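# Carry the tube rack through a door to the desk

## Task

Move the tube rack off the counter, carry it through the door that swings shut by itself, and set it on the desk. It must finish upright with each tube fully seated in a hole, and the door must be closed at the end. The task fails if the rack or any tube touches the floor, or if either robot tips over or is left leaning. One or both robots may be used. When finished, release the rack and move the robots away from it.

## Robot and tools

Robots. There are two identical Hello Robot Stretch 4 units, r1 and r2. Each has an omni-wheel base, a lift running up a mast, an arm that telescopes forward, a three-joint wrist and a two-finger gripper. Each carries four cameras: <name>_head_camera, <name>_head_left_camera, <name>_head_right_camera and <name>_wrist_camera. A robot is roughly 1.6 m tall, and its base edge lies within 0.23 m of its base origin. Loose objects may occasionally get a brief shove from outside.

Frames. Each robot reports everything in its own base frame. The origin is on the floor under the centre of the base, with x forward, y to the left and z up. hand_pose is a point between the open fingertips, given in this frame. With all wrist joints at 0, its axes line up with the base frame, but the printed value can be somewhat wrong. base_odometry is measured against the base frame as it was at the start of the scene. It counts wheel rotation only, so slipping shows up as travel. Heading runs from -3.142 to 3.142, and positive means turned left. Because each robot uses its own frames, only the images, lidar_m and wrist_depth_mm show where the two robots are relative to each other.

execute_actions. The argument actions is a list holding either one action or nothing. An empty list simply returns the state and images. The action is an object keyed by "r1" and/or "r2". Each robot entry can contain the following:
- base: exactly one relative move, measured from where the base last reported itself. translate_m drives straight, forward positive, -2 to 2 m. strafe_m slides sideways, left positive, -2 to 2 m. rotate_rad turns in place, counter-clockwise seen from above positive, -3.2 to 3.2 rad.
- joints: absolute targets, one per joint name. lift_m 0 to 1.2. arm_m 0 to 0.55 (extension). wrist_yaw_rad -1.134 to 4.276 (0 forward, positive left, 3.14 folded back; above 3.4 the arm may obstruct). wrist_pitch_rad -1.117 to 4.259 (0 level, 1.57 pointing down). wrist_roll_rad -1.117 to 4.259 (at 0 the fingers are level; positive turns clockwise as seen from behind the gripper). gripper_m -0.038 to 0.141, the fingertip gap in metres; negative values mean the fingers squeeze each other. A target outside its range is clipped and the result notes this. Any other bad value or unknown key rejects the whole call, and nothing moves.
- pace: "slow", "default", "fast" or "max". The base's top speed at these paces is 0.1, 0.3, 0.4 or 0.6 m/s, and its top turn rate is 1, 2, 3 or 4 rad/s. When lift_m is above 0.2 at the start of a base move, these speeds are reduced, down to 0.3 m/s and 1 rad/s at full height.
- contact_limits: {"arm_m": value}, from 0 (gentlest) to 0.75 (firmest), default 0.5. It sets how much force the arm motion may use before it halts.
- end_of_arm: "enable_torque", sent alone. It re-enables wrist or gripper motors that have shut off.
All motions in one action start together. A robot or joint that you omit may keep pushing toward its previous target. cameras lists the image names to return: leave it out, or use ["all"], for every camera, and use [] for none.

wait: seconds, from 0 to 10. It sends no new command and returns the state and images. zoom_image: camera plus region [x0, y0, x1, y1] in image pixels, origin at the top left, at most 504x504. It works only on full images from the latest result. finished_scene: scene, the number of the current scene. It is irreversible and reports whether the goal was met, so the goal must already be complete and stable.

Result lines. base_status and joint_status report how each commanded motion ended.
- done: the target was reached within tolerance. For the base, it means the wheels turned the full commanded amount, even if they slipped.
- off_target: the motion stopped short and may still be pushing.
- contact_stop_at_<key>: the motion met resistance. That part goes slack, so a lift may sag under load and a base may drift.
- limit_stop_at_<name>: a built-in limit stopped it. limit_stop_at_tilt means a lean over 6 degrees; lift, arm and wheels go slack until the robot leans less. limit_stop_at_own_body means a collision with the robot's own body, often with the wrist pitched up and rolled.
- torque_fault: a wrist or gripper motor overloaded and went limp. It needs enable_torque.
on_its_own describes things you did not command; in it, "held at" is the target, not the joint's actual position. lidar_m gives 12 distances in metres for 30-degree sectors: the first is straight ahead, counting counter-clockwise, so the 4th is left, the 7th behind and the 10th right. "-" means nothing was seen or something is closer than 0.25 m. The lidar misses glass, thin legs and much of what lies behind the robot. wrist_depth_mm is a 7x7 grid of depths in mm, from 100 to 2000. turned_by_wheels and turned_by_imu give the turn since the last result. A gap of more than 0.1 rad suggests a bump or slip and adds that much error to the heading. base_tilt gives forward and right lean in degrees, with a fixed offset of up to 1.5 degrees. motor_effort is a percentage, positive toward higher joint values, with the peak in brackets; it is noisy. For the wheels, positive means turning the base right. Neither gripper_m nor "done" confirms a grasp; a firm squeeze shows up as a clear change in gripper effort. A gripper_m target below the object's width grips it and pulls the object in slightly. If the fingertips stick on a surface, raise the lift.

Cautions. The robot can tip if it drives or turns carrying more than 1 kg with arm_m above 0.2, especially at fast paces. Hard or high pulls can also tip it. Never let two robots press together: once bases touch, any further drive is a hard press, and no state line reports the contact. When the robots share a load, their travel can differ by about 3 cm per metre, which strains the grip. If a stop is reported, the remaining calls in that reply are skipped. The simulation keeps running between replies, with each robot holding its last command. To unfold the wrist at the start, send lift_m 0.4 and wrist_yaw_rad 0 together. Avoid drops, slams and hard pushes, and never let the rack or its tubes reach the floor.

Each tool is called after ">>>" by a JSON object that holds its "op" and its "data", one argument or row to a line.

## Session

>>> {"op": "execute_actions", "data": {
  "actions": []
}}

Scene clock: 0.00 s.
r1.base_odometry: x=+0.000 y=+0.000 heading=+0.000 (m, m, rad; r1's odometry frame)
r1.turned_by_wheels: +0.000 (rad since the last result)
r1.turned_by_imu: +0.000 (rad since the last result)
r1.base_tilt: forward=+0.0 right=-0.6 (deg)
r1.lidar_m: 1.10 1.77 1.94 2.33 1.32 1.07 0.75 0.69 0.75 0.89 0.77 0.82
r1.base_status: not commanded
r1.joint_positions: lift_m=+0.291 arm_m=+0.001 wrist_yaw_rad=+3.207 wrist_pitch_rad=-0.007 wrist_roll_rad=-0.016 gripper_m=+0.057
r1.joint_status: not commanded
r1.motor_effort: lift_m=+21 arm_m=+0 wrist_yaw_rad=-1 wrist_pitch_rad=-5 wrist_roll_rad=+1 gripper_m=-2 wheel_0=+0 wheel_1=+1 wheel_2=-1 (%)
r1.hand_pose: x=-0.1214 y=+0.0685 z=+0.4708 quat_wxyz=(-0.032, +0.004, -0.008, +0.999) (m; r1's base frame)
r1.wrist_depth_mm: - - 139 946 1078 1281 1499 / - - 135 960 1098 1255 1499 / - 106 139 960 1098 1281 1464 / - 143 144 976 1098 1255 1464 / 202 778 854 976 1078 1281 1464 / 200 778 204 960 198 1308 1430 / 200 768 878 110 1098 1042 1060
r2.base_odometry: x=+0.000 y=+0.000 heading=+0.000 (m, m, rad; r2's odometry frame)
r2.turned_by_wheels: +0.000 (rad since the last result)
r2.turned_by_imu: +0.000 (rad since the last result)
r2.base_tilt: forward=+0.2 right=+0.2 (deg)
r2.lidar_m: 1.26 1.36 2.40 1.79 1.74 0.92 0.70 0.67 0.72 0.90 0.86 0.90
r2.base_status: not commanded
r2.joint_positions: lift_m=+0.257 arm_m=-0.001 wrist_yaw_rad=+3.242 wrist_pitch_rad=-0.007 wrist_roll_rad=-0.009 gripper_m=+0.057
r2.joint_status: not commanded
r2.motor_effort: lift_m=+21 arm_m=-1 wrist_yaw_rad=+0 wrist_pitch_rad=-6 wrist_roll_rad=-1 gripper_m=-4 wheel_0=+0 wheel_1=+0 wheel_2=+0 (%)
r2.hand_pose: x=-0.1262 y=+0.0582 z=+0.4372 quat_wxyz=(-0.050, +0.004, -0.004, +0.999) (m; r2's base frame)
r2.wrist_depth_mm: - - 132 1576 1863 1983 1708 / - - 132 904 1025 1205 1661 / - - 132 931 1008 1160 1576 / - 125 140 931 1042 1182 1576 / 199 750 820 931 1025 1182 1618 / 204 750 191 917 214 1229 1464 / 204 750 878 140 991 1060 1118
pictures: r1_head_camera, r1_head_left_camera, r1_head_right_camera, r1_wrist_camera, r2_head_camera, r2_head_left_camera, r2_head_right_camera, r2_wrist_camera
Images, in order (width x height): r1_head_camera 420x560, r1_head_left_camera 420x672, r1_head_right_camera 420x672, r1_wrist_camera 616x392, r2_head_camera 420x560, r2_head_left_camera 420x672, r2_head_right_camera 420x672, r2_wrist_camera 616x392.

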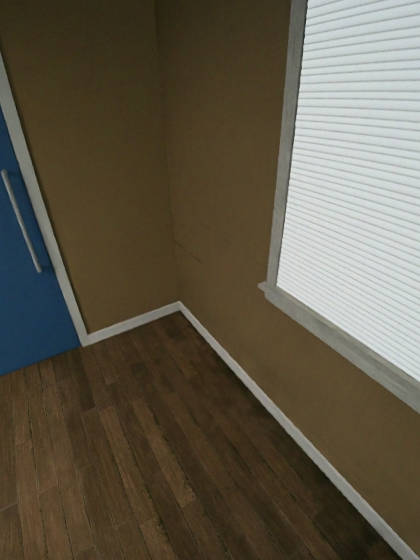

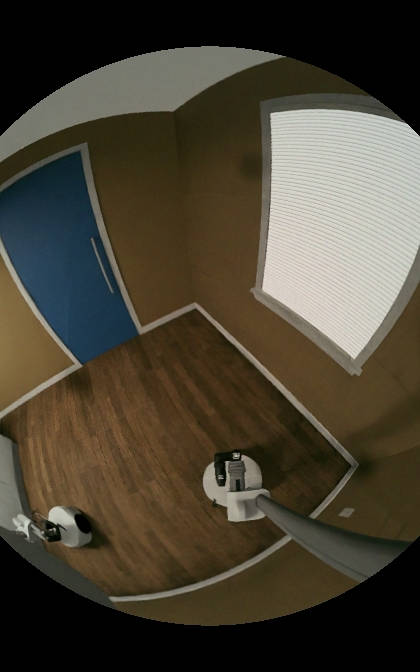

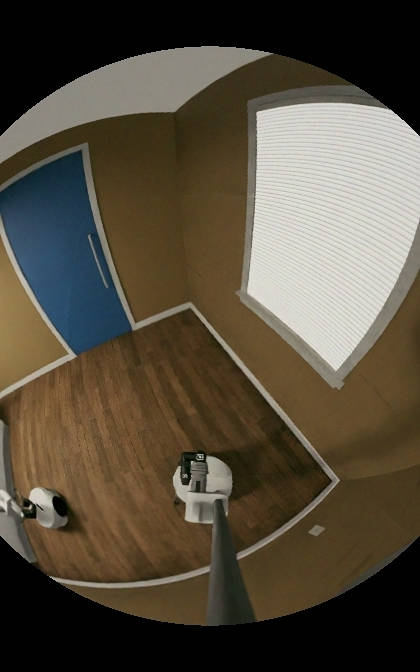

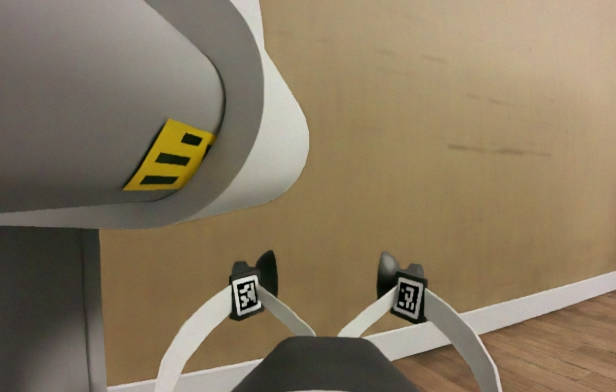

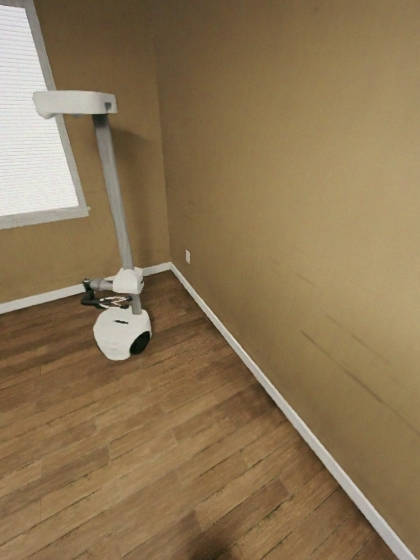

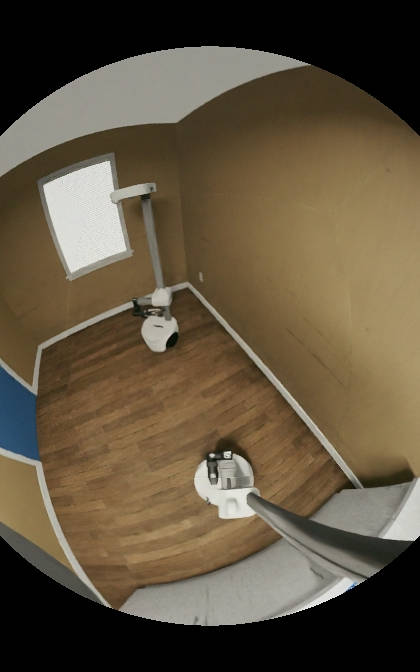

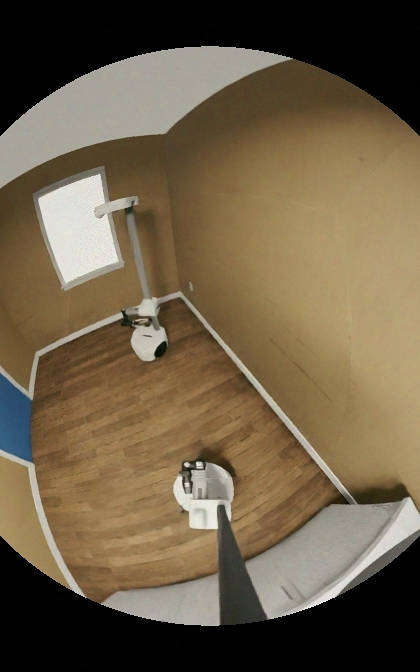

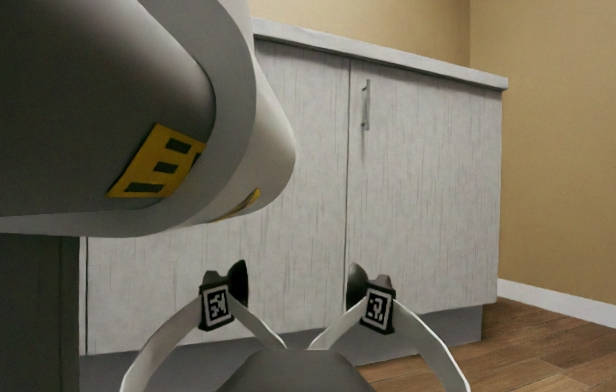

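>>> {"op": "execute_actions", "data": {
  "actions": [
    {"r1":{"base":{"rotate_rad":0.5}},"r2":{"base":{"rotate_rad":-2.65},"joints":{"lift_m":0.9}}}
  ],
  "cameras": ["r1_head_camera","r2_head_camera","r1_head_left_camera"]
}}

Scene clock: 3.57 s.
r1.base_odometry: x=+0.000 y=+0.000 heading=+0.500 (m, m, rad; r1's odometry frame)
r1.turned_by_wheels: +0.500 (rad since the last result)
r1.turned_by_imu: +0.510 (rad since the last result)
r1.base_tilt: forward=+0.1 right=-0.8 (deg)
r1.lidar_m: 1.80 1.91 2.39 1.36 1.15 0.78 0.70 0.72 0.90 0.78 0.81 1.09
r1.base_status: done
r1.joint_positions: lift_m=+0.291 arm_m=+0.001 wrist_yaw_rad=+3.207 wrist_pitch_rad=-0.007 wrist_roll_rad=-0.016 gripper_m=+0.057
r1.joint_status: not commanded
r1.motor_effort: lift_m=+21(21) arm_m=+0(0) wrist_yaw_rad=-1(2) wrist_pitch_rad=-5(4) wrist_roll_rad=+1(1) gripper_m=-2(2) wheel_0=-4(13) wheel_1=-1(10) wheel_2=-1(11) (%)
r1.hand_pose: x=-0.1214 y=+0.0685 z=+0.4708 quat_wxyz=(-0.032, +0.004, -0.008, +0.999) (m; r1's base frame)
r1.wrist_depth_mm: - - 139 831 820 809 809 / - - 135 842 842 831 820 / - 106 139 831 831 842 809 / - 143 145 831 831 831 820 / 202 854 854 842 842 831 820 / 201 854 204 842 198 831 831 / 200 854 842 110 831 831 831
r2.base_odometry: x=+0.000 y=+0.000 heading=-2.649 (m, m, rad; r2's odometry frame)
r2.turned_by_wheels: -2.649 (rad since the last result)
r2.turned_by_imu: -2.702 (rad since the last result)
r2.base_tilt: forward=+0.2 right=+0.2 (deg)
r2.lidar_m: 0.67 0.71 0.90 0.85 0.89 1.23 1.37 2.49 1.82 1.72 0.93 0.70
r2.base_status: done
r2.joint_positions: lift_m=+0.900 arm_m=-0.001 wrist_yaw_rad=+3.242 wrist_pitch_rad=-0.007 wrist_roll_rad=-0.009 gripper_m=+0.057
r2.joint_status: all done
r2.motor_effort: lift_m=+26(27) arm_m=-1(1) wrist_yaw_rad=+0(0) wrist_pitch_rad=-6(5) wrist_roll_rad=-1(0) gripper_m=-2(4) wheel_0=+6(11) wheel_1=+6(14) wheel_2=+6(11) (%)
r2.hand_pose: x=-0.1262 y=+0.0582 z=+1.0798 quat_wxyz=(-0.050, +0.004, -0.004, +0.999) (m; r2's base frame)
r2.wrist_depth_mm: - - 132 - - 1808 1229 / - - 132 - - 1756 1182 / - - 132 - - 1808 1205 / - 126 140 - - 1808 1205 / 198 - - - - 1756 1182 / 204 - 190 - 215 1808 1182 / 204 - - 140 - 1661 1182
pictures: r1_head_camera, r1_head_left_camera, r2_head_camera
Images, in order (width x height): r1_head_camera 420x560, r1_head_left_camera 420x672, r2_head_camera 420x560.

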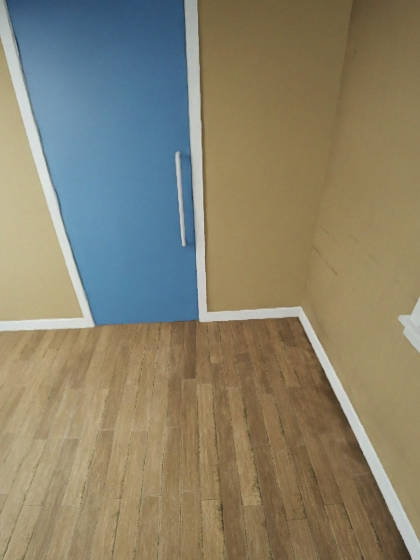

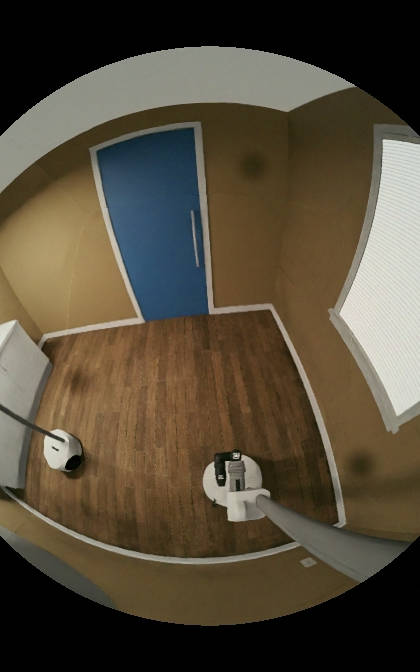

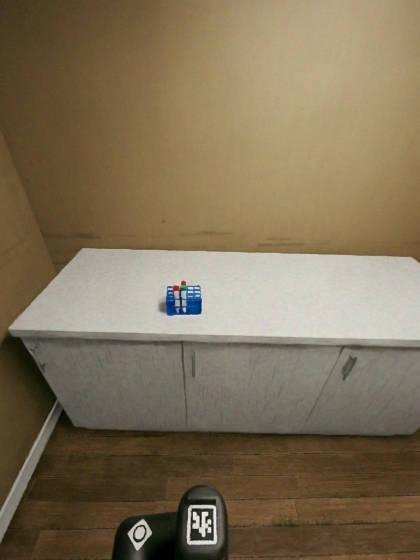

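>>> {"op": "execute_actions", "data": {
  "actions": [
    {"r1":{"base":{"strafe_m":0.55}},"r2":{"joints":{"wrist_yaw_rad":0,"lift_m":0.85,"wrist_pitch_rad":0.3,"gripper_m":0.141}}}
  ],
  "cameras": ["r2_wrist_camera","r2_head_camera"]
}}

>>> {"op": "execute_actions", "data": {
  "actions": [
    {"r1":{"base":{"translate_m":1.4}}}
  ],
  "cameras": ["r1_head_left_camera"]
}}

>>> {"op": "execute_actions", "data": {
  "actions": [
    {"r1":{"base":{"translate_m":0.5},"pace":"slow"}}
  ],
  "cameras": ["r1_head_left_camera"]
}}

Scene clock: 7.03 s.
r1.base_odometry: x=-0.263 y=+0.483 heading=+0.499 (m, m, rad; r1's odometry frame)
r1.turned_by_wheels: +0.000 (rad since the last result)
r1.turned_by_imu: +0.005 (rad since the last result)
r1.base_tilt: forward=+0.1 right=-0.7 (deg)
r1.lidar_m: 1.81 1.86 1.77 0.79 1.16 0.82 0.72 0.79 1.03 1.33 1.38 1.83
r1.base_status: done
r1.joint_positions: lift_m=+0.291 arm_m=+0.001 wrist_yaw_rad=+3.207 wrist_pitch_rad=-0.007 wrist_roll_rad=-0.016 gripper_m=+0.057
r1.joint_status: not commanded
r1.motor_effort: lift_m=+21(21) arm_m=+0(0) wrist_yaw_rad=+1(0) wrist_pitch_rad=-5(5) wrist_roll_rad=+1(1) gripper_m=-3(4) wheel_0=-5(13) wheel_1=+0(10) wheel_2=+0(2) (%)
r1.hand_pose: x=-0.1214 y=+0.0685 z=+0.4708 quat_wxyz=(-0.032, +0.004, -0.008, +0.999) (m; r1's base frame)
r1.wrist_depth_mm: - - 139 878 866 842 854 / - - 135 866 878 866 854 / - 106 139 866 866 854 854 / - 143 144 866 878 866 878 / 202 891 891 878 878 866 866 / 201 891 204 891 199 878 866 / 200 878 891 110 878 866 866
r2.base_odometry: x=+0.000 y=+0.000 heading=-2.649 (m, m, rad; r2's odometry frame)
r2.turned_by_wheels: +0.000 (rad since the last result)
r2.turned_by_imu: +0.000 (rad since the last result)
r2.base_tilt: forward=+0.3 right=+0.2 (deg)
r2.lidar_m: 0.67 0.71 0.88 0.86 0.89 0.93 0.83 2.48 1.82 1.73 0.93 0.70
r2.base_status: not commanded
r2.joint_positions: lift_m=+0.850 arm_m=-0.001 wrist_yaw_rad=+0.000 wrist_pitch_rad=+0.302 wrist_roll_rad=-0.009 gripper_m=+0.141
r2.joint_status: all done
r2.motor_effort: lift_m=+16(23) arm_m=-1(1) wrist_yaw_rad=-1(6) wrist_pitch_rad=-5(4) wrist_roll_rad=-1(0) gripper_m=-1(3) wheel_0=+6(6) wheel_1=+6(6) wheel_2=+6(6) (%)
r2.hand_pose: x=+0.4450 y=-0.0873 z=+0.9428 quat_wxyz=(+0.989, -0.004, +0.150, +0.001) (m; r2's base frame)
r2.wrist_depth_mm: 976 991 1008 1025 991 1025 1042 / 1025 1042 1042 1078 1060 1078 1060 / 866 750 676 960 1042 1118 1118 / 462 477 488 508 517 530 549 / 508 504 512 512 508 512 517 / 535 525 530 535 525 535 549 / 569 564 559 140 574 574 580
pictures: r2_head_camera, r2_wrist_camera
camera_calibration (this result's frames):
r2_wrist_camera: T_world_to_cam=[[-0.00152956, -0.999127, 0.041746, -0.128074], [-0.314642, -0.0391449, -0.948403, 1.08495], [0.949209, -0.0145857, -0.314308, 0.0982349], [0, 0, 0, 1]] pos_world=[0.247929, -0.0840587, 1.06519]
Images, in order (width x height): r2_head_camera 420x560, r2_wrist_camera 616x392.

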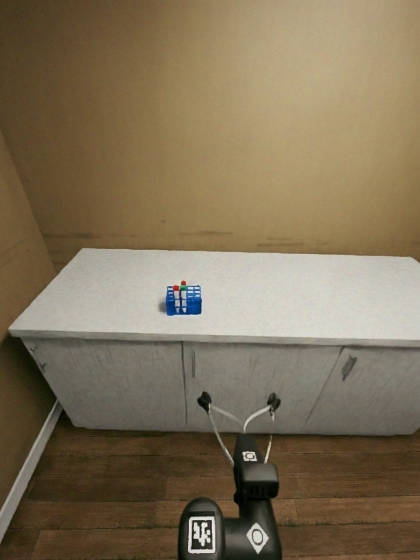

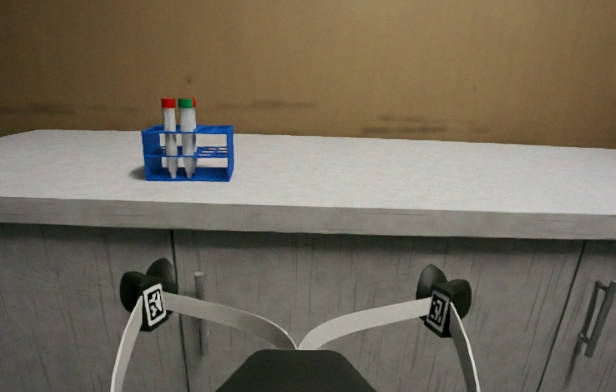

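Scene clock: 13.20 s.
r1.base_odometry: x=+0.966 y=+1.153 heading=+0.500 (m, m, rad; r1's odometry frame)
r1.turned_by_wheels: +0.000 (rad since the last result)
r1.turned_by_imu: -0.003 (rad since the last result)
r1.base_tilt: forward=+0.2 right=-0.7 (deg)
r1.lidar_m: 0.42 0.44 0.58 1.35 1.80 1.49 2.15 2.00 1.35 1.27 0.71 0.43
r1.base_status: done
r1.joint_positions: lift_m=+0.291 arm_m=+0.001 wrist_yaw_rad=+3.207 wrist_pitch_rad=-0.007 wrist_roll_rad=-0.016 gripper_m=+0.057
r1.joint_status: not commanded
r1.motor_effort: lift_m=+21(21) arm_m=+0(0) wrist_yaw_rad=+0(0) wrist_pitch_rad=-5(5) wrist_roll_rad=+1(1) gripper_m=-2(2) wheel_0=+5(9) wheel_1=+1(7) wheel_2=-2(8) (%)
r1.hand_pose: x=-0.1214 y=+0.0685 z=+0.4708 quat_wxyz=(-0.032, +0.004, -0.008, +0.999) (m; r1's base frame)
r1.wrist_depth_mm: - - 139 - - - 1308 / - - 135 - - - - / - 106 139 - - - - / - 143 144 - - - - / 202 - - - - - 1397 / 201 1499 204 1430 199 1537 1281 / 200 1042 1078 110 1078 1060 1078
r2.base_odometry: x=+0.000 y=+0.000 heading=-2.649 (m, m, rad; r2's odometry frame)
r2.turned_by_wheels: +0.000 (rad since the last result)
r2.turned_by_imu: +0.000 (rad since the last result)
r2.base_tilt: forward=+0.2 right=+0.2 (deg)
r2.lidar_m: 0.66 0.72 0.91 0.85 0.90 1.24 2.41 1.58 1.49 1.72 0.96 0.70
r2.base_status: not commanded
r2.joint_positions: lift_m=+0.850 arm_m=-0.001 wrist_yaw_rad=+0.000 wrist_pitch_rad=+0.302 wrist_roll_rad=-0.009 gripper_m=+0.141
r2.joint_status: not commanded
r2.motor_effort: lift_m=+16(16) arm_m=-1(1) wrist_yaw_rad=-1(2) wrist_pitch_rad=-5(5) wrist_roll_rad=+0(0) gripper_m=-1(0) wheel_0=+6(6) wheel_1=+6(6) wheel_2=+6(6) (%)
r2.hand_pose: x=+0.4450 y=-0.0873 z=+0.9428 quat_wxyz=(+0.989, -0.004, +0.150, +0.001) (m; r2's base frame)
r2.wrist_depth_mm: 991 991 1008 1025 1008 1042 1025 / 1008 1025 1042 1042 1060 1078 1078 / 866 759 676 976 1025 1118 1118 / 469 473 492 508 512 535 549 / 512 508 512 508 512 517 517 / 539 521 530 530 530 539 544 / 564 564 569 140 580 574 574
pictures: r1_head_left_camera
Images, in order (width x height): r1_head_left_camera 420x672.

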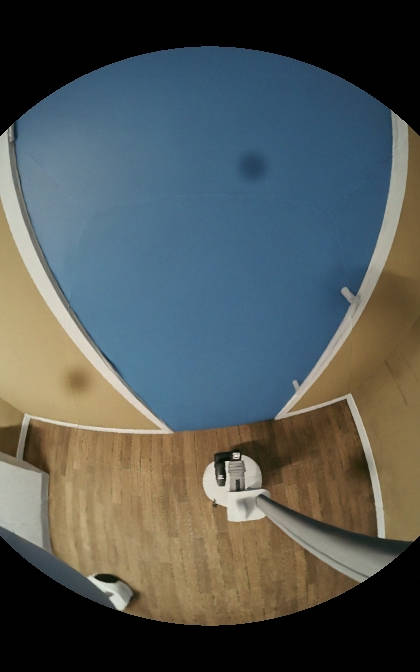

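Scene clock: 17.43 s.
r1.base_odometry: x=+1.186 y=+1.295 heading=+0.491 (m, m, rad; r1's odometry frame)
r1.turned_by_wheels: -0.009 (rad since the last result)
r1.turned_by_imu: +0.100 (rad since the last result)
r1.base_tilt: forward=+0.2 right=-0.6 (deg)
r1.lidar_m: - 0.25 0.30 0.88 1.82 1.66 2.40 1.80 1.35 0.80 0.26 0.25
r1.base_status: translate_m contact_stop (by the wheels' count: +0.262 of +0.500)
r1.joint_positions: lift_m=+0.291 arm_m=+0.001 wrist_yaw_rad=+3.207 wrist_pitch_rad=-0.007 wrist_roll_rad=-0.016 gripper_m=+0.057
r1.joint_status: not commanded
r1.on_its_own: the wheels are slack since a contact_stop
r1.motor_effort: lift_m=+20(22) arm_m=+0(0) wrist_yaw_rad=-2(3) wrist_pitch_rad=-4(6) wrist_roll_rad=+1(1) gripper_m=-1(2) wheel_0=+0(23) wheel_1=+0(32) wheel_2=+0(31) (%)
r1.hand_pose: x=-0.1214 y=+0.0685 z=+0.4708 quat_wxyz=(-0.032, +0.004, -0.008, +0.999) (m; r1's base frame)
r1.wrist_depth_mm: - - 139 - - - 1366 / - - 135 - - - - / - 106 139 - - - - / - 143 144 - - - - / 202 - - - - - 1464 / 202 1537 204 1430 198 1499 1366 / 200 1042 1078 110 1060 1060 1078
r2.base_odometry: x=+0.000 y=+0.000 heading=-2.649 (m, m, rad; r2's odometry frame)
r2.turned_by_wheels: +0.000 (rad since the last result)
r2.turned_by_imu: +0.000 (rad since the last result)
r2.base_tilt: forward=+0.2 right=+0.2 (deg)
r2.lidar_m: 0.67 0.70 0.90 0.86 0.89 1.21 2.41 2.50 1.67 1.73 0.95 0.71
r2.base_status: not commanded
r2.joint_positions: lift_m=+0.850 arm_m=-0.001 wrist_yaw_rad=+0.000 wrist_pitch_rad=+0.302 wrist_roll_rad=-0.009 gripper_m=+0.141
r2.joint_status: not commanded
r2.motor_effort: lift_m=+16(16) arm_m=-1(1) wrist_yaw_rad=-1(1) wrist_pitch_rad=-5(5) wrist_roll_rad=-2(1) gripper_m=+0(0) wheel_0=+6(6) wheel_1=+6(6) wheel_2=+6(6) (%)
r2.hand_pose: x=+0.4450 y=-0.0873 z=+0.9428 quat_wxyz=(+0.989, -0.004, +0.150, +0.001) (m; r2's base frame)
r2.wrist_depth_mm: 976 1008 1025 1008 1042 1042 1042 / 1042 1060 1042 1060 1060 1060 1060 / 866 750 676 976 1025 1118 1098 / 469 473 492 508 517 535 549 / 508 508 512 517 512 517 517 / 535 525 535 535 530 539 549 / 569 559 564 140 574 569 585
pictures: r1_head_left_camera
Images, in order (width x height): r1_head_left_camera 420x672.

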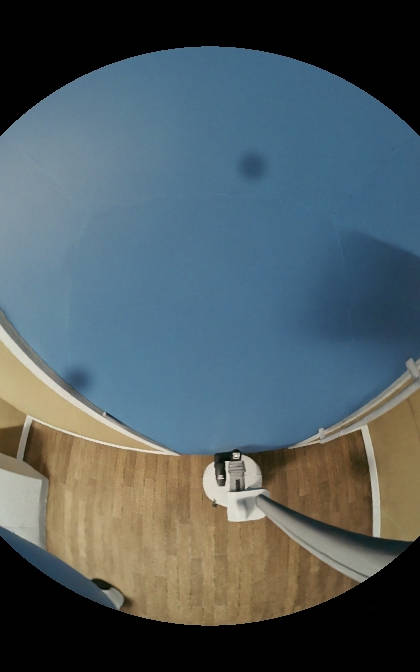

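>>> {"op": "execute_actions", "data": {
  "actions": [
    {"r1":{"base":{"translate_m":-0.5},"joints":{"lift_m":0.75}},"r2":{"base":{"strafe_m":0.19},"joints":{"lift_m":1.2,"wrist_pitch_rad":1.57,"wrist_roll_rad":1.57}}}
  ],
  "cameras": []
}}

>>> {"op": "execute_actions", "data": {
  "actions": [
    {"r1":{"base":{"strafe_m":-0.28},"joints":{"wrist_yaw_rad":-0.05,"gripper_m":0.12}},"r2":{"base":{"translate_m":0.35},"joints":{"arm_m":0.25}}}
  ],
  "cameras": ["r1_head_camera","r1_wrist_camera","r2_head_camera","r2_wrist_camera"]
}}

Scene clock: 20.97 s.
r1.base_odometry: x=+0.745 y=+1.060 heading=+0.490 (m, m, rad; r1's odometry frame)
r1.turned_by_wheels: +0.000 (rad since the last result)
r1.turned_by_imu: +0.003 (rad since the last result)
r1.base_tilt: forward=+0.1 right=-0.7 (deg)
r1.lidar_m: 0.70 0.73 1.02 1.73 1.44 1.40 1.88 1.84 1.35 1.30 1.00 0.71
r1.base_status: done
r1.joint_positions: lift_m=+0.750 arm_m=+0.001 wrist_yaw_rad=+3.207 wrist_pitch_rad=-0.007 wrist_roll_rad=-0.016 gripper_m=+0.057
r1.joint_status: all done
r1.motor_effort: lift_m=+24(25) arm_m=+0(0) wrist_yaw_rad=+1(1) wrist_pitch_rad=-4(5) wrist_roll_rad=+1(0) gripper_m=-1(2) wheel_0=-4(6) wheel_1=-3(7) wheel_2=+2(13) (%)
r1.hand_pose: x=-0.1214 y=+0.0685 z=+0.9299 quat_wxyz=(-0.032, +0.004, -0.008, +0.999) (m; r1's base frame)
r1.wrist_depth_mm: - - 138 - 1863 1863 1808 / - - 135 - 1921 1863 1808 / - 106 139 1921 1921 1863 1756 / - 143 144 - 1921 1863 1863 / 202 - - - 1863 1863 1863 / 200 - 204 - 198 1863 1863 / 200 1921 - 110 1863 1863 1863
r2.base_odometry: x=+0.090 y=-0.167 heading=-2.649 (m, m, rad; r2's odometry frame)
r2.turned_by_wheels: +0.000 (rad since the last result)
r2.turned_by_imu: +0.001 (rad since the last result)
r2.base_tilt: forward=+0.3 right=+0.2 (deg)
r2.lidar_m: 0.67 0.72 0.71 0.67 0.71 0.97 2.40 1.46 1.43 1.93 0.97 0.70
r2.base_status: done
r2.joint_positions: lift_m=+1.199 arm_m=-0.001 wrist_yaw_rad=+0.000 wrist_pitch_rad=+1.570 wrist_roll_rad=+1.570 gripper_m=+0.141
r2.joint_status: all done
r2.motor_effort: lift_m=+25(26) arm_m=-1(1) wrist_yaw_rad=+0(1) wrist_pitch_rad=+2(3) wrist_roll_rad=+1(3) gripper_m=+0(1) wheel_0=-6(12) wheel_1=+5(14) wheel_2=+0(3) (%)
r2.hand_pose: x=+0.1698 y=-0.0874 z=+1.0884 quat_wxyz=(+0.501, +0.500, +0.500, -0.499) (m; r2's base frame)
r2.wrist_depth_mm: 750 1160 1308 1308 1308 1366 1366 / 759 1281 1336 1336 1366 1336 1336 / 778 1308 1308 1308 1336 1336 1397 / 778 1336 1308 1336 1308 1366 1366 / 778 1118 1336 1118 1138 1308 312 / 788 960 1308 1308 1118 1336 1397 / 778 1308 1281 140 1336 1336 1336
pictures: none
No camera images: the call's "cameras" was empty. Leave "cameras" out to get every camera's image.

Scene clock: 23.63 s.
r1.base_odometry: x=+0.877 y=+0.813 heading=+0.491 (m, m, rad; r1's odometry frame)
r1.turned_by_wheels: +0.000 (rad since the last result)
r1.turned_by_imu: -0.001 (rad since the last result)
r1.base_tilt: forward=+0.0 right=-0.7 (deg)
r1.lidar_m: 0.62 0.72 0.99 2.00 1.88 1.94 1.89 1.41 1.04 1.00 0.96 0.69
r1.base_status: done
r1.joint_positions: lift_m=+0.750 arm_m=+0.001 wrist_yaw_rad=-0.050 wrist_pitch_rad=-0.007 wrist_roll_rad=-0.016 gripper_m=+0.120
r1.joint_status: all done
r1.motor_effort: lift_m=+23(24) arm_m=+0(0) wrist_yaw_rad=-2(1) wrist_pitch_rad=-5(4) wrist_roll_rad=+1(0) gripper_m=+0(1) wheel_0=+3(10) wheel_1=+0(9) wheel_2=+0(1) (%)
r1.hand_pose: x=+0.4560 y=-0.1016 z=+0.9300 quat_wxyz=(+1.000, -0.008, -0.003, -0.025) (m; r1's base frame)
r1.wrist_depth_mm: 480 477 480 477 462 477 473 / 480 480 480 477 462 477 473 / 484 488 480 480 466 477 477 / 488 484 480 484 469 480 480 / 484 492 488 488 473 480 480 / 488 488 488 421 473 488 484 / 492 496 492 110 473 488 484
r2.base_odometry: x=-0.218 y=-0.333 heading=-2.648 (m, m, rad; r2's odometry frame)
r2.turned_by_wheels: +0.001 (rad since the last result)
r2.turned_by_imu: +0.000 (rad since the last result)
r2.base_tilt: forward=+0.3 right=+0.2 (deg)
r2.lidar_m: 0.32 0.34 0.50 0.68 0.70 0.98 2.64 1.91 2.01 1.22 0.46 0.34
r2.base_status: done
r2.joint_positions: lift_m=+1.199 arm_m=+0.249 wrist_yaw_rad=+0.000 wrist_pitch_rad=+1.570 wrist_roll_rad=+1.570 gripper_m=+0.141
r2.joint_status: all done
r2.motor_effort: lift_m=+25(25) arm_m=+6(7) wrist_yaw_rad=+0(0) wrist_pitch_rad=+2(2) wrist_roll_rad=+1(1) gripper_m=-1(0) wheel_0=+5(10) wheel_1=+6(11) wheel_2=-3(15) (%)
r2.hand_pose: x=+0.4201 y=-0.0874 z=+1.0884 quat_wxyz=(+0.501, +0.500, +0.500, -0.499) (m; r2's base frame)
r2.wrist_depth_mm: 392 394 399 402 1336 1336 1366 / 392 399 399 402 1366 1366 1366 / 392 397 399 402 1366 1336 1336 / 392 394 359 402 1118 1366 1336 / 389 394 324 402 1098 1160 1366 / 392 394 327 402 404 1397 1366 / 394 394 399 140 1336 1336 1336
pictures: r1_head_camera, r1_wrist_camera, r2_head_camera, r2_wrist_camera
camera_calibration (this result's frames):
r1_wrist_camera: T_world_to_cam=[[-0.00279513, -0.999466, 0.0325614, -0.120535], [-0.0292427, -0.0324659, -0.999045, 0.992959], [0.999568, -0.00374465, -0.0291363, -0.193435], [0, 0, 0, 1]] pos_world=[0.222051, -0.088958, 0.9903]
r2_wrist_camera: T_world_to_cam=[[-0.999409, -0.0317339, 0.013222, 0.400553], [-0.0314896, 0.999337, 0.0182944, 0.13486], [-0.0137938, 0.0178673, -0.999745, 1.32108], [0, 0, 0, 1]] pos_world=[0.422785, -0.145663, 1.31298]
Images, in order (width x height): r1_head_camera 420x560, r1_wrist_camera 616x392, r2_head_camera 420x560, r2_wrist_camera 616x392.

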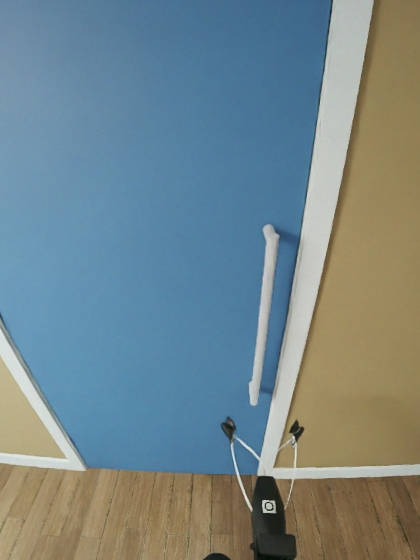

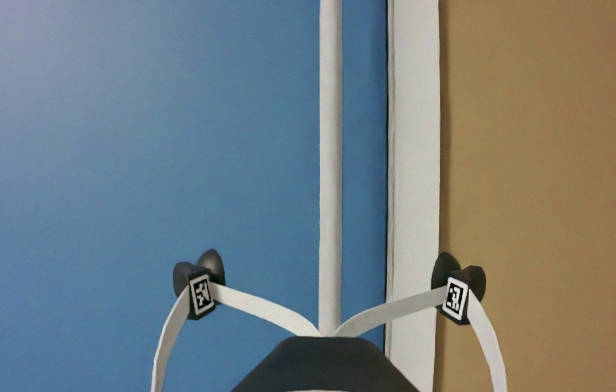

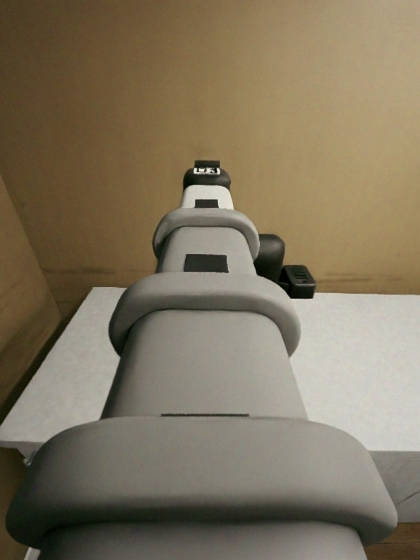

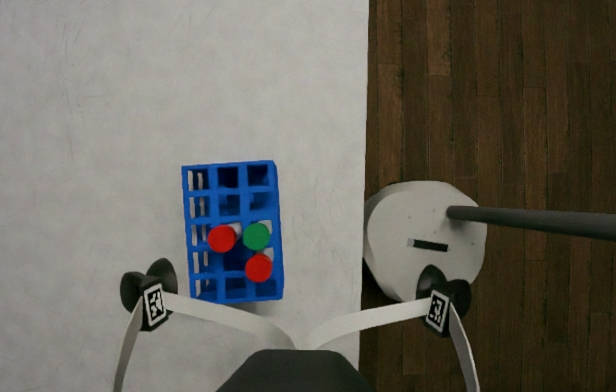

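>>> {"op": "execute_actions", "data": {
  "actions": [
    {"r1":{"base":{"strafe_m":-0.015},"joints":{"arm_m":0.19}},"r2":{"base":{"strafe_m":-0.02},"joints":{"arm_m":0.31}}}
  ],
  "cameras": []
}}

>>> {"op": "execute_actions", "data": {
  "actions": [
    {"r1":{"joints":{"gripper_m":0.0}},"r2":{"joints":{"lift_m":1.09}}}
  ],
  "cameras": ["r1_head_camera","r1_wrist_camera","r2_head_right_camera","r2_wrist_camera"]
}}

Scene clock: 25.57 s.
r1.base_odometry: x=+0.884 y=+0.800 heading=+0.491 (m, m, rad; r1's odometry frame)
r1.turned_by_wheels: +0.000 (rad since the last result)
r1.turned_by_imu: +0.001 (rad since the last result)
r1.base_tilt: forward=+0.1 right=-0.6 (deg)
r1.lidar_m: 0.64 0.71 0.97 2.04 1.89 1.97 1.90 1.40 1.02 0.99 0.95 0.70
r1.base_status: done
r1.joint_positions: lift_m=+0.750 arm_m=+0.189 wrist_yaw_rad=-0.050 wrist_pitch_rad=-0.007 wrist_roll_rad=-0.016 gripper_m=+0.120
r1.joint_status: all done
r1.motor_effort: lift_m=+22(23) arm_m=+9(8) wrist_yaw_rad=+1(0) wrist_pitch_rad=-4(5) wrist_roll_rad=+1(1) gripper_m=-1(0) wheel_0=+3(12) wheel_1=-1(9) wheel_2=+0(0) (%)
r1.hand_pose: x=+0.6432 y=-0.1017 z=+0.9300 quat_wxyz=(+1.000, -0.008, -0.003, -0.025) (m; r1's base frame)
r1.wrist_depth_mm: 294 293 293 293 293 279 290 / 296 297 297 231 294 281 293 / 296 297 297 231 296 282 294 / 300 297 297 233 297 282 297 / 301 298 298 234 298 283 297 / 301 300 301 227 298 286 300 / 304 303 301 110 300 287 298
r2.base_odometry: x=-0.228 y=-0.315 heading=-2.648 (m, m, rad; r2's odometry frame)
r2.turned_by_wheels: +0.000 (rad since the last result)
r2.turned_by_imu: +0.000 (rad since the last result)
r2.base_tilt: forward=+0.3 right=+0.2 (deg)
r2.lidar_m: 0.32 0.35 0.50 0.68 0.71 1.00 2.73 1.91 1.99 1.21 0.47 0.35
r2.base_status: done
r2.joint_positions: lift_m=+1.199 arm_m=+0.309 wrist_yaw_rad=+0.000 wrist_pitch_rad=+1.570 wrist_roll_rad=+1.570 gripper_m=+0.141
r2.joint_status: all done
r2.motor_effort: lift_m=+25(25) arm_m=+6(7) wrist_yaw_rad=+0(0) wrist_pitch_rad=+1(0) wrist_roll_rad=+0(0) gripper_m=+1(1) wheel_0=+4(12) wheel_1=-5(11) wheel_2=+0(3) (%)
r2.hand_pose: x=+0.4801 y=-0.0874 z=+1.0884 quat_wxyz=(+0.501, +0.500, +0.500, -0.499) (m; r2's base frame)
r2.wrist_depth_mm: 392 399 399 402 407 1366 1366 / 394 397 399 399 404 1336 1336 / 392 397 399 404 407 1366 1366 / 392 397 399 399 407 1138 1366 / 394 397 397 327 410 1118 1366 / 394 394 399 329 407 1336 1366 / 394 397 399 140 407 1366 1366
pictures: none
No camera images: the call's "cameras" was empty. Leave "cameras" out to get every camera's image.

Scene clock: 27.63 s.
r1.base_odometry: x=+0.884 y=+0.800 heading=+0.491 (m, m, rad; r1's odometry frame)
r1.turned_by_wheels: +0.000 (rad since the last result)
r1.turned_by_imu: +0.001 (rad since the last result)
r1.base_tilt: forward=+0.1 right=-0.9 (deg)
r1.lidar_m: 0.63 0.73 1.00 2.03 1.88 1.98 1.89 1.42 1.00 0.99 0.97 0.71
r1.base_status: not commanded
r1.joint_positions: lift_m=+0.750 arm_m=+0.189 wrist_yaw_rad=-0.049 wrist_pitch_rad=-0.007 wrist_roll_rad=-0.016 gripper_m=+0.000
r1.joint_status: all done
r1.motor_effort: lift_m=+23(23) arm_m=+7(8) wrist_yaw_rad=-2(4) wrist_pitch_rad=-4(4) wrist_roll_rad=+1(0) gripper_m=-14(14) wheel_0=+4(4) wheel_1=-2(1) wheel_2=+0(0) (%)
r1.hand_pose: x=+0.6435 y=-0.1016 z=+0.9300 quat_wxyz=(+1.000, -0.008, -0.003, -0.025) (m; r1's base frame)
r1.wrist_depth_mm: 291 291 290 291 289 278 291 / 293 293 291 229 291 282 290 / 294 296 294 229 291 279 293 / 297 296 297 229 294 281 296 / 298 296 296 223 296 282 296 / 301 300 297 221 188 285 297 / 301 301 298 110 298 289 298
r2.base_odometry: x=-0.228 y=-0.315 heading=-2.648 (m, m, rad; r2's odometry frame)
r2.turned_by_wheels: +0.000 (rad since the last result)
r2.turned_by_imu: +0.000 (rad since the last result)
r2.base_tilt: forward=+0.3 right=+0.1 (deg)
r2.lidar_m: 0.34 0.34 0.47 0.70 0.73 1.00 2.73 1.90 1.98 1.21 0.47 0.34
r2.base_status: not commanded
r2.joint_positions: lift_m=+1.090 arm_m=+0.309 wrist_yaw_rad=+0.000 wrist_pitch_rad=+1.570 wrist_roll_rad=+1.570 gripper_m=+0.141
r2.joint_status: all done
r2.motor_effort: lift_m=+15(25) arm_m=+6(6) wrist_yaw_rad=+0(1) wrist_pitch_rad=-1(1) wrist_roll_rad=+0(1) gripper_m=-1(0) wheel_0=+4(4) wheel_1=-5(6) wheel_2=+0(0) (%)
r2.hand_pose: x=+0.4800 y=-0.0874 z=+0.9802 quat_wxyz=(+0.500, +0.500, +0.500, -0.500) (m; r2's base frame)
r2.wrist_depth_mm: 289 290 293 296 298 1255 1281 / 286 289 294 294 298 1255 1255 / 286 290 293 294 297 1255 1255 / 287 290 290 256 298 1025 1255 / 286 289 290 220 297 1008 1281 / 285 287 216 172 197 1025 1255 / 287 290 291 138 298 1255 1281
pictures: r1_head_camera, r1_wrist_camera, r2_head_right_camera, r2_wrist_camera
camera_calibration (this result's frames):
r1_wrist_camera: T_world_to_cam=[[-0.00247379, -0.999467, 0.0325625, -0.120128], [-0.0292089, -0.0324765, -0.999046, 0.998429], [0.99957, -0.00342255, -0.029113, -0.380839], [0, 0, 0, 1]] pos_world=[0.409541, -0.0889419, 0.990301]
r2_wrist_camera: T_world_to_cam=[[-0.999408, -0.0316216, 0.0135576, 0.461505], [-0.0313711, 0.99934, 0.0183049, 0.138658], [-0.0141275, 0.0178688, -0.999741, 1.21386], [0, 0, 0, 1]] pos_world=[0.482731, -0.145663, 1.20475]
Images, in order (width x height): r1_head_camera 420x560, r1_wrist_camera 616x392, r2_head_right_camera 420x672, r2_wrist_camera 616x392.

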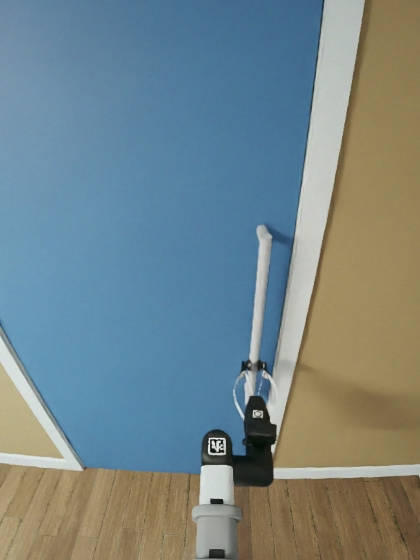

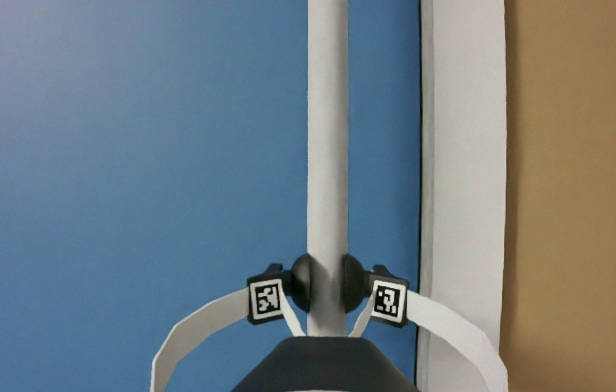

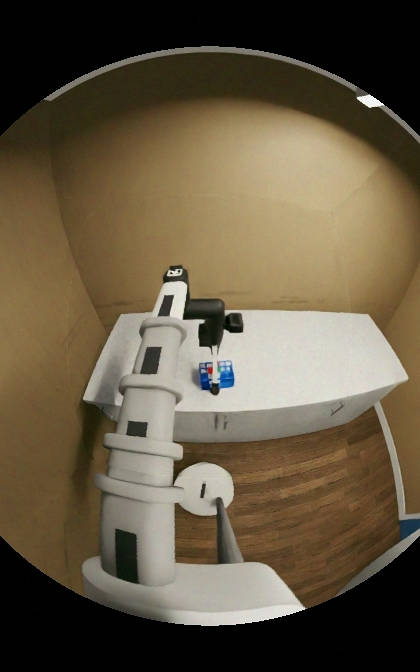

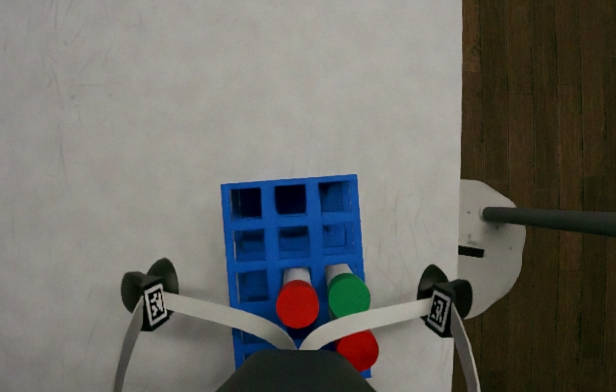

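>>> {"op": "execute_actions", "data": {
  "actions": [
    {"r1":{"base":{"strafe_m":0.04},"joints":{"arm_m":0.0},"pace":"slow"},"r2":{"joints":{"gripper_m":0.045}}}
  ],
  "cameras": []
}}

>>> {"op": "execute_actions", "data": {
  "actions": [
    {"r1":{"base":{"translate_m":-0.4},"joints":{"arm_m":0.4},"pace":"slow"},"r2":{"joints":{"lift_m":1.17},"pace":"slow"}}
  ],
  "cameras": ["r1_head_left_camera","r2_head_right_camera","r2_wrist_camera"]
}}

Scene clock: 31.47 s.
r1.base_odometry: x=+0.865 y=+0.835 heading=+0.490 (m, m, rad; r1's odometry frame)
r1.turned_by_wheels: -0.001 (rad since the last result)
r1.turned_by_imu: +0.000 (rad since the last result)
r1.base_tilt: forward=+0.1 right=-0.9 (deg)
r1.lidar_m: 0.43 0.58 0.96 2.00 1.87 1.98 1.89 1.47 1.06 1.03 1.01 0.50
r1.base_status: done
r1.joint_positions: lift_m=+0.750 arm_m=+0.003 wrist_yaw_rad=-0.051 wrist_pitch_rad=-0.006 wrist_roll_rad=-0.016 gripper_m=+0.000
r1.joint_status: all done
joint sent to its limit — the command would take r1.arm_m past its lower limit, so that joint was sent only as far as its limit.
r1.motor_effort: lift_m=+23(23) arm_m=-9(12) wrist_yaw_rad=+1(62) wrist_pitch_rad=-7(7) wrist_roll_rad=+1(1) gripper_m=-14(17) wheel_0=-7(21) wheel_1=-2(8) wheel_2=-3(7) (%)
r1.hand_pose: x=+0.4574 y=-0.1019 z=+0.9297 quat_wxyz=(+1.000, -0.008, -0.003, -0.025) (m; r1's base frame)
r1.wrist_depth_mm: 362 342 319 301 285 473 473 / 364 343 320 303 286 477 477 / 366 345 322 304 289 477 480 / 368 345 325 306 290 480 484 / 370 349 327 232 290 484 484 / 373 349 187 222 187 484 484 / 379 353 327 110 290 492 488
r2.base_odometry: x=-0.228 y=-0.315 heading=-2.648 (m, m, rad; r2's odometry frame)
r2.turned_by_wheels: +0.000 (rad since the last result)
r2.turned_by_imu: +0.000 (rad since the last result)
r2.base_tilt: forward=+0.2 right=+0.2 (deg)
r2.lidar_m: 0.32 0.35 0.50 0.68 0.73 0.98 2.73 1.88 1.97 1.23 0.45 0.35
r2.base_status: not commanded
r2.joint_positions: lift_m=+1.090 arm_m=+0.309 wrist_yaw_rad=+0.000 wrist_pitch_rad=+1.570 wrist_roll_rad=+1.570 gripper_m=+0.045
r2.joint_status: all done
r2.motor_effort: lift_m=+16(16) arm_m=+6(6) wrist_yaw_rad=+0(0) wrist_pitch_rad=+1(0) wrist_roll_rad=+2(0) gripper_m=-17(16) wheel_0=+4(4) wheel_1=-6(6) wheel_2=+0(0) (%)
r2.hand_pose: x=+0.4800 y=-0.0874 z=+0.9801 quat_wxyz=(+0.501, +0.500, +0.500, -0.499) (m; r2's base frame)
r2.wrist_depth_mm: 286 289 291 294 297 1255 1255 / 286 289 291 296 298 1229 1255 / 285 289 291 296 298 1229 1229 / 287 287 290 245 298 1008 1281 / 285 289 282 211 297 1008 1229 / 286 289 202 163 181 1008 1281 / 286 287 291 133 297 1229 1255
pictures: none
No camera images: the call's "cameras" was empty. Leave "cameras" out to get every camera's image.

Scene clock: 36.73 s.
r1.base_odometry: x=+0.513 y=+0.647 heading=+0.489 (m, m, rad; r1's odometry frame)
r1.turned_by_wheels: -0.001 (rad since the last result)
r1.turned_by_imu: +0.003 (rad since the last result)
r1.base_tilt: forward=+0.1 right=-0.9 (deg)
r1.lidar_m: 0.88 1.06 1.54 2.00 1.65 1.55 1.49 1.50 1.06 0.98 1.08 1.14
r1.base_status: done
r1.joint_positions: lift_m=+0.750 arm_m=+0.399 wrist_yaw_rad=-0.050 wrist_pitch_rad=-0.007 wrist_roll_rad=-0.016 gripper_m=+0.000
r1.joint_status: all done
r1.motor_effort: lift_m=+23(23) arm_m=+8(5) wrist_yaw_rad=-2(4) wrist_pitch_rad=-3(8) wrist_roll_rad=+1(1) gripper_m=-14(14) wheel_0=-8(7) wheel_1=-5(6) wheel_2=+4(11) (%)
r1.hand_pose: x=+0.8533 y=-0.1018 z=+0.9302 quat_wxyz=(+1.000, -0.008, -0.004, -0.025) (m; r1's base frame)
r1.wrist_depth_mm: 368 343 320 303 286 477 477 / 370 347 324 304 289 477 480 / 368 345 325 307 290 480 480 / 370 349 325 307 290 480 480 / 373 351 329 234 289 484 484 / 379 355 186 223 189 492 488 / 379 355 330 110 290 477 492
r2.base_odometry: x=-0.228 y=-0.315 heading=-2.648 (m, m, rad; r2's odometry frame)
r2.turned_by_wheels: +0.000 (rad since the last result)
r2.turned_by_imu: +0.000 (rad since the last result)
r2.base_tilt: forward=+0.2 right=+0.2 (deg)
r2.lidar_m: 0.32 0.35 0.49 0.69 0.74 1.02 2.71 1.67 1.99 1.23 0.48 0.34
r2.base_status: not commanded
r2.joint_positions: lift_m=+1.170 arm_m=+0.309 wrist_yaw_rad=+0.000 wrist_pitch_rad=+1.570 wrist_roll_rad=+1.570 gripper_m=+0.045
r2.joint_status: all done
r2.motor_effort: lift_m=+26(27) arm_m=+6(6) wrist_yaw_rad=-1(0) wrist_pitch_rad=+0(1) wrist_roll_rad=+1(3) gripper_m=-16(18) wheel_0=+4(4) wheel_1=-5(5) wheel_2=+0(0) (%)
r2.hand_pose: x=+0.4800 y=-0.0874 z=+1.0593 quat_wxyz=(+0.501, +0.500, +0.500, -0.499) (m; r2's base frame)
r2.wrist_depth_mm: 364 368 373 375 379 1336 1336 / 362 366 368 375 375 1336 1366 / 364 368 373 375 379 1308 1336 / 366 366 368 246 377 1078 1366 / 362 368 281 210 377 1118 1366 / 364 364 201 163 181 1308 1336 / 364 368 368 133 377 1366 1308
pictures: r1_head_left_camera, r2_head_right_camera, r2_wrist_camera
camera_calibration (this result's frames):
r2_wrist_camera: T_world_to_cam=[[-0.999409, -0.0316217, 0.0134531, 0.460576], [-0.0313732, 0.99934, 0.0183017, 0.137215], [-0.014023, 0.0178688, -0.999742, 1.29292], [0, 0, 0, 1]] pos_world=[0.48274, -0.145663, 1.28388]
Images, in order (width x height): r1_head_left_camera 420x672, r2_head_right_camera 420x672, r2_wrist_camera 616x392.

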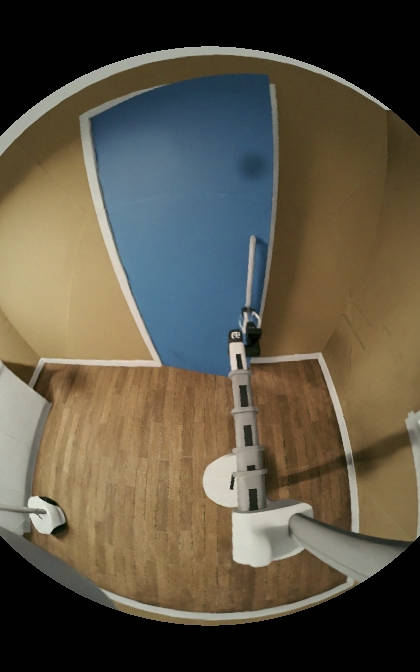

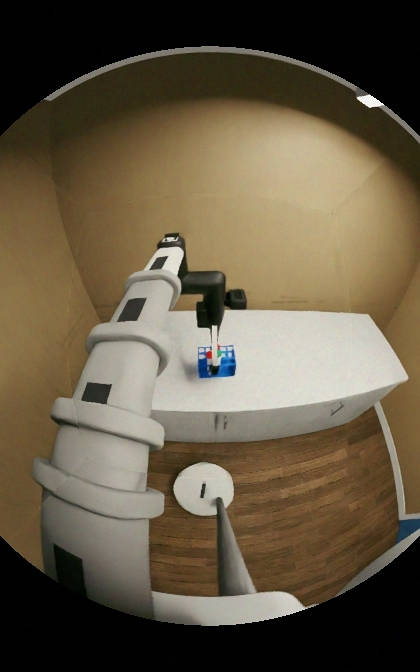

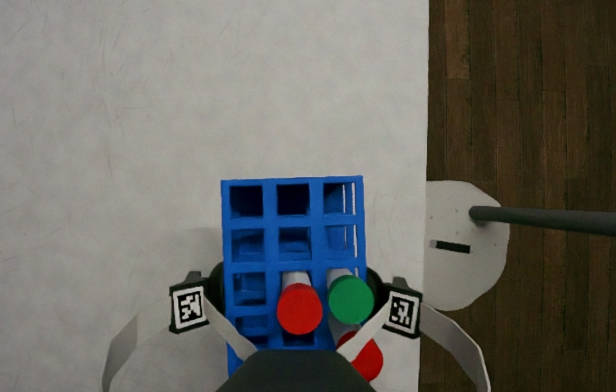

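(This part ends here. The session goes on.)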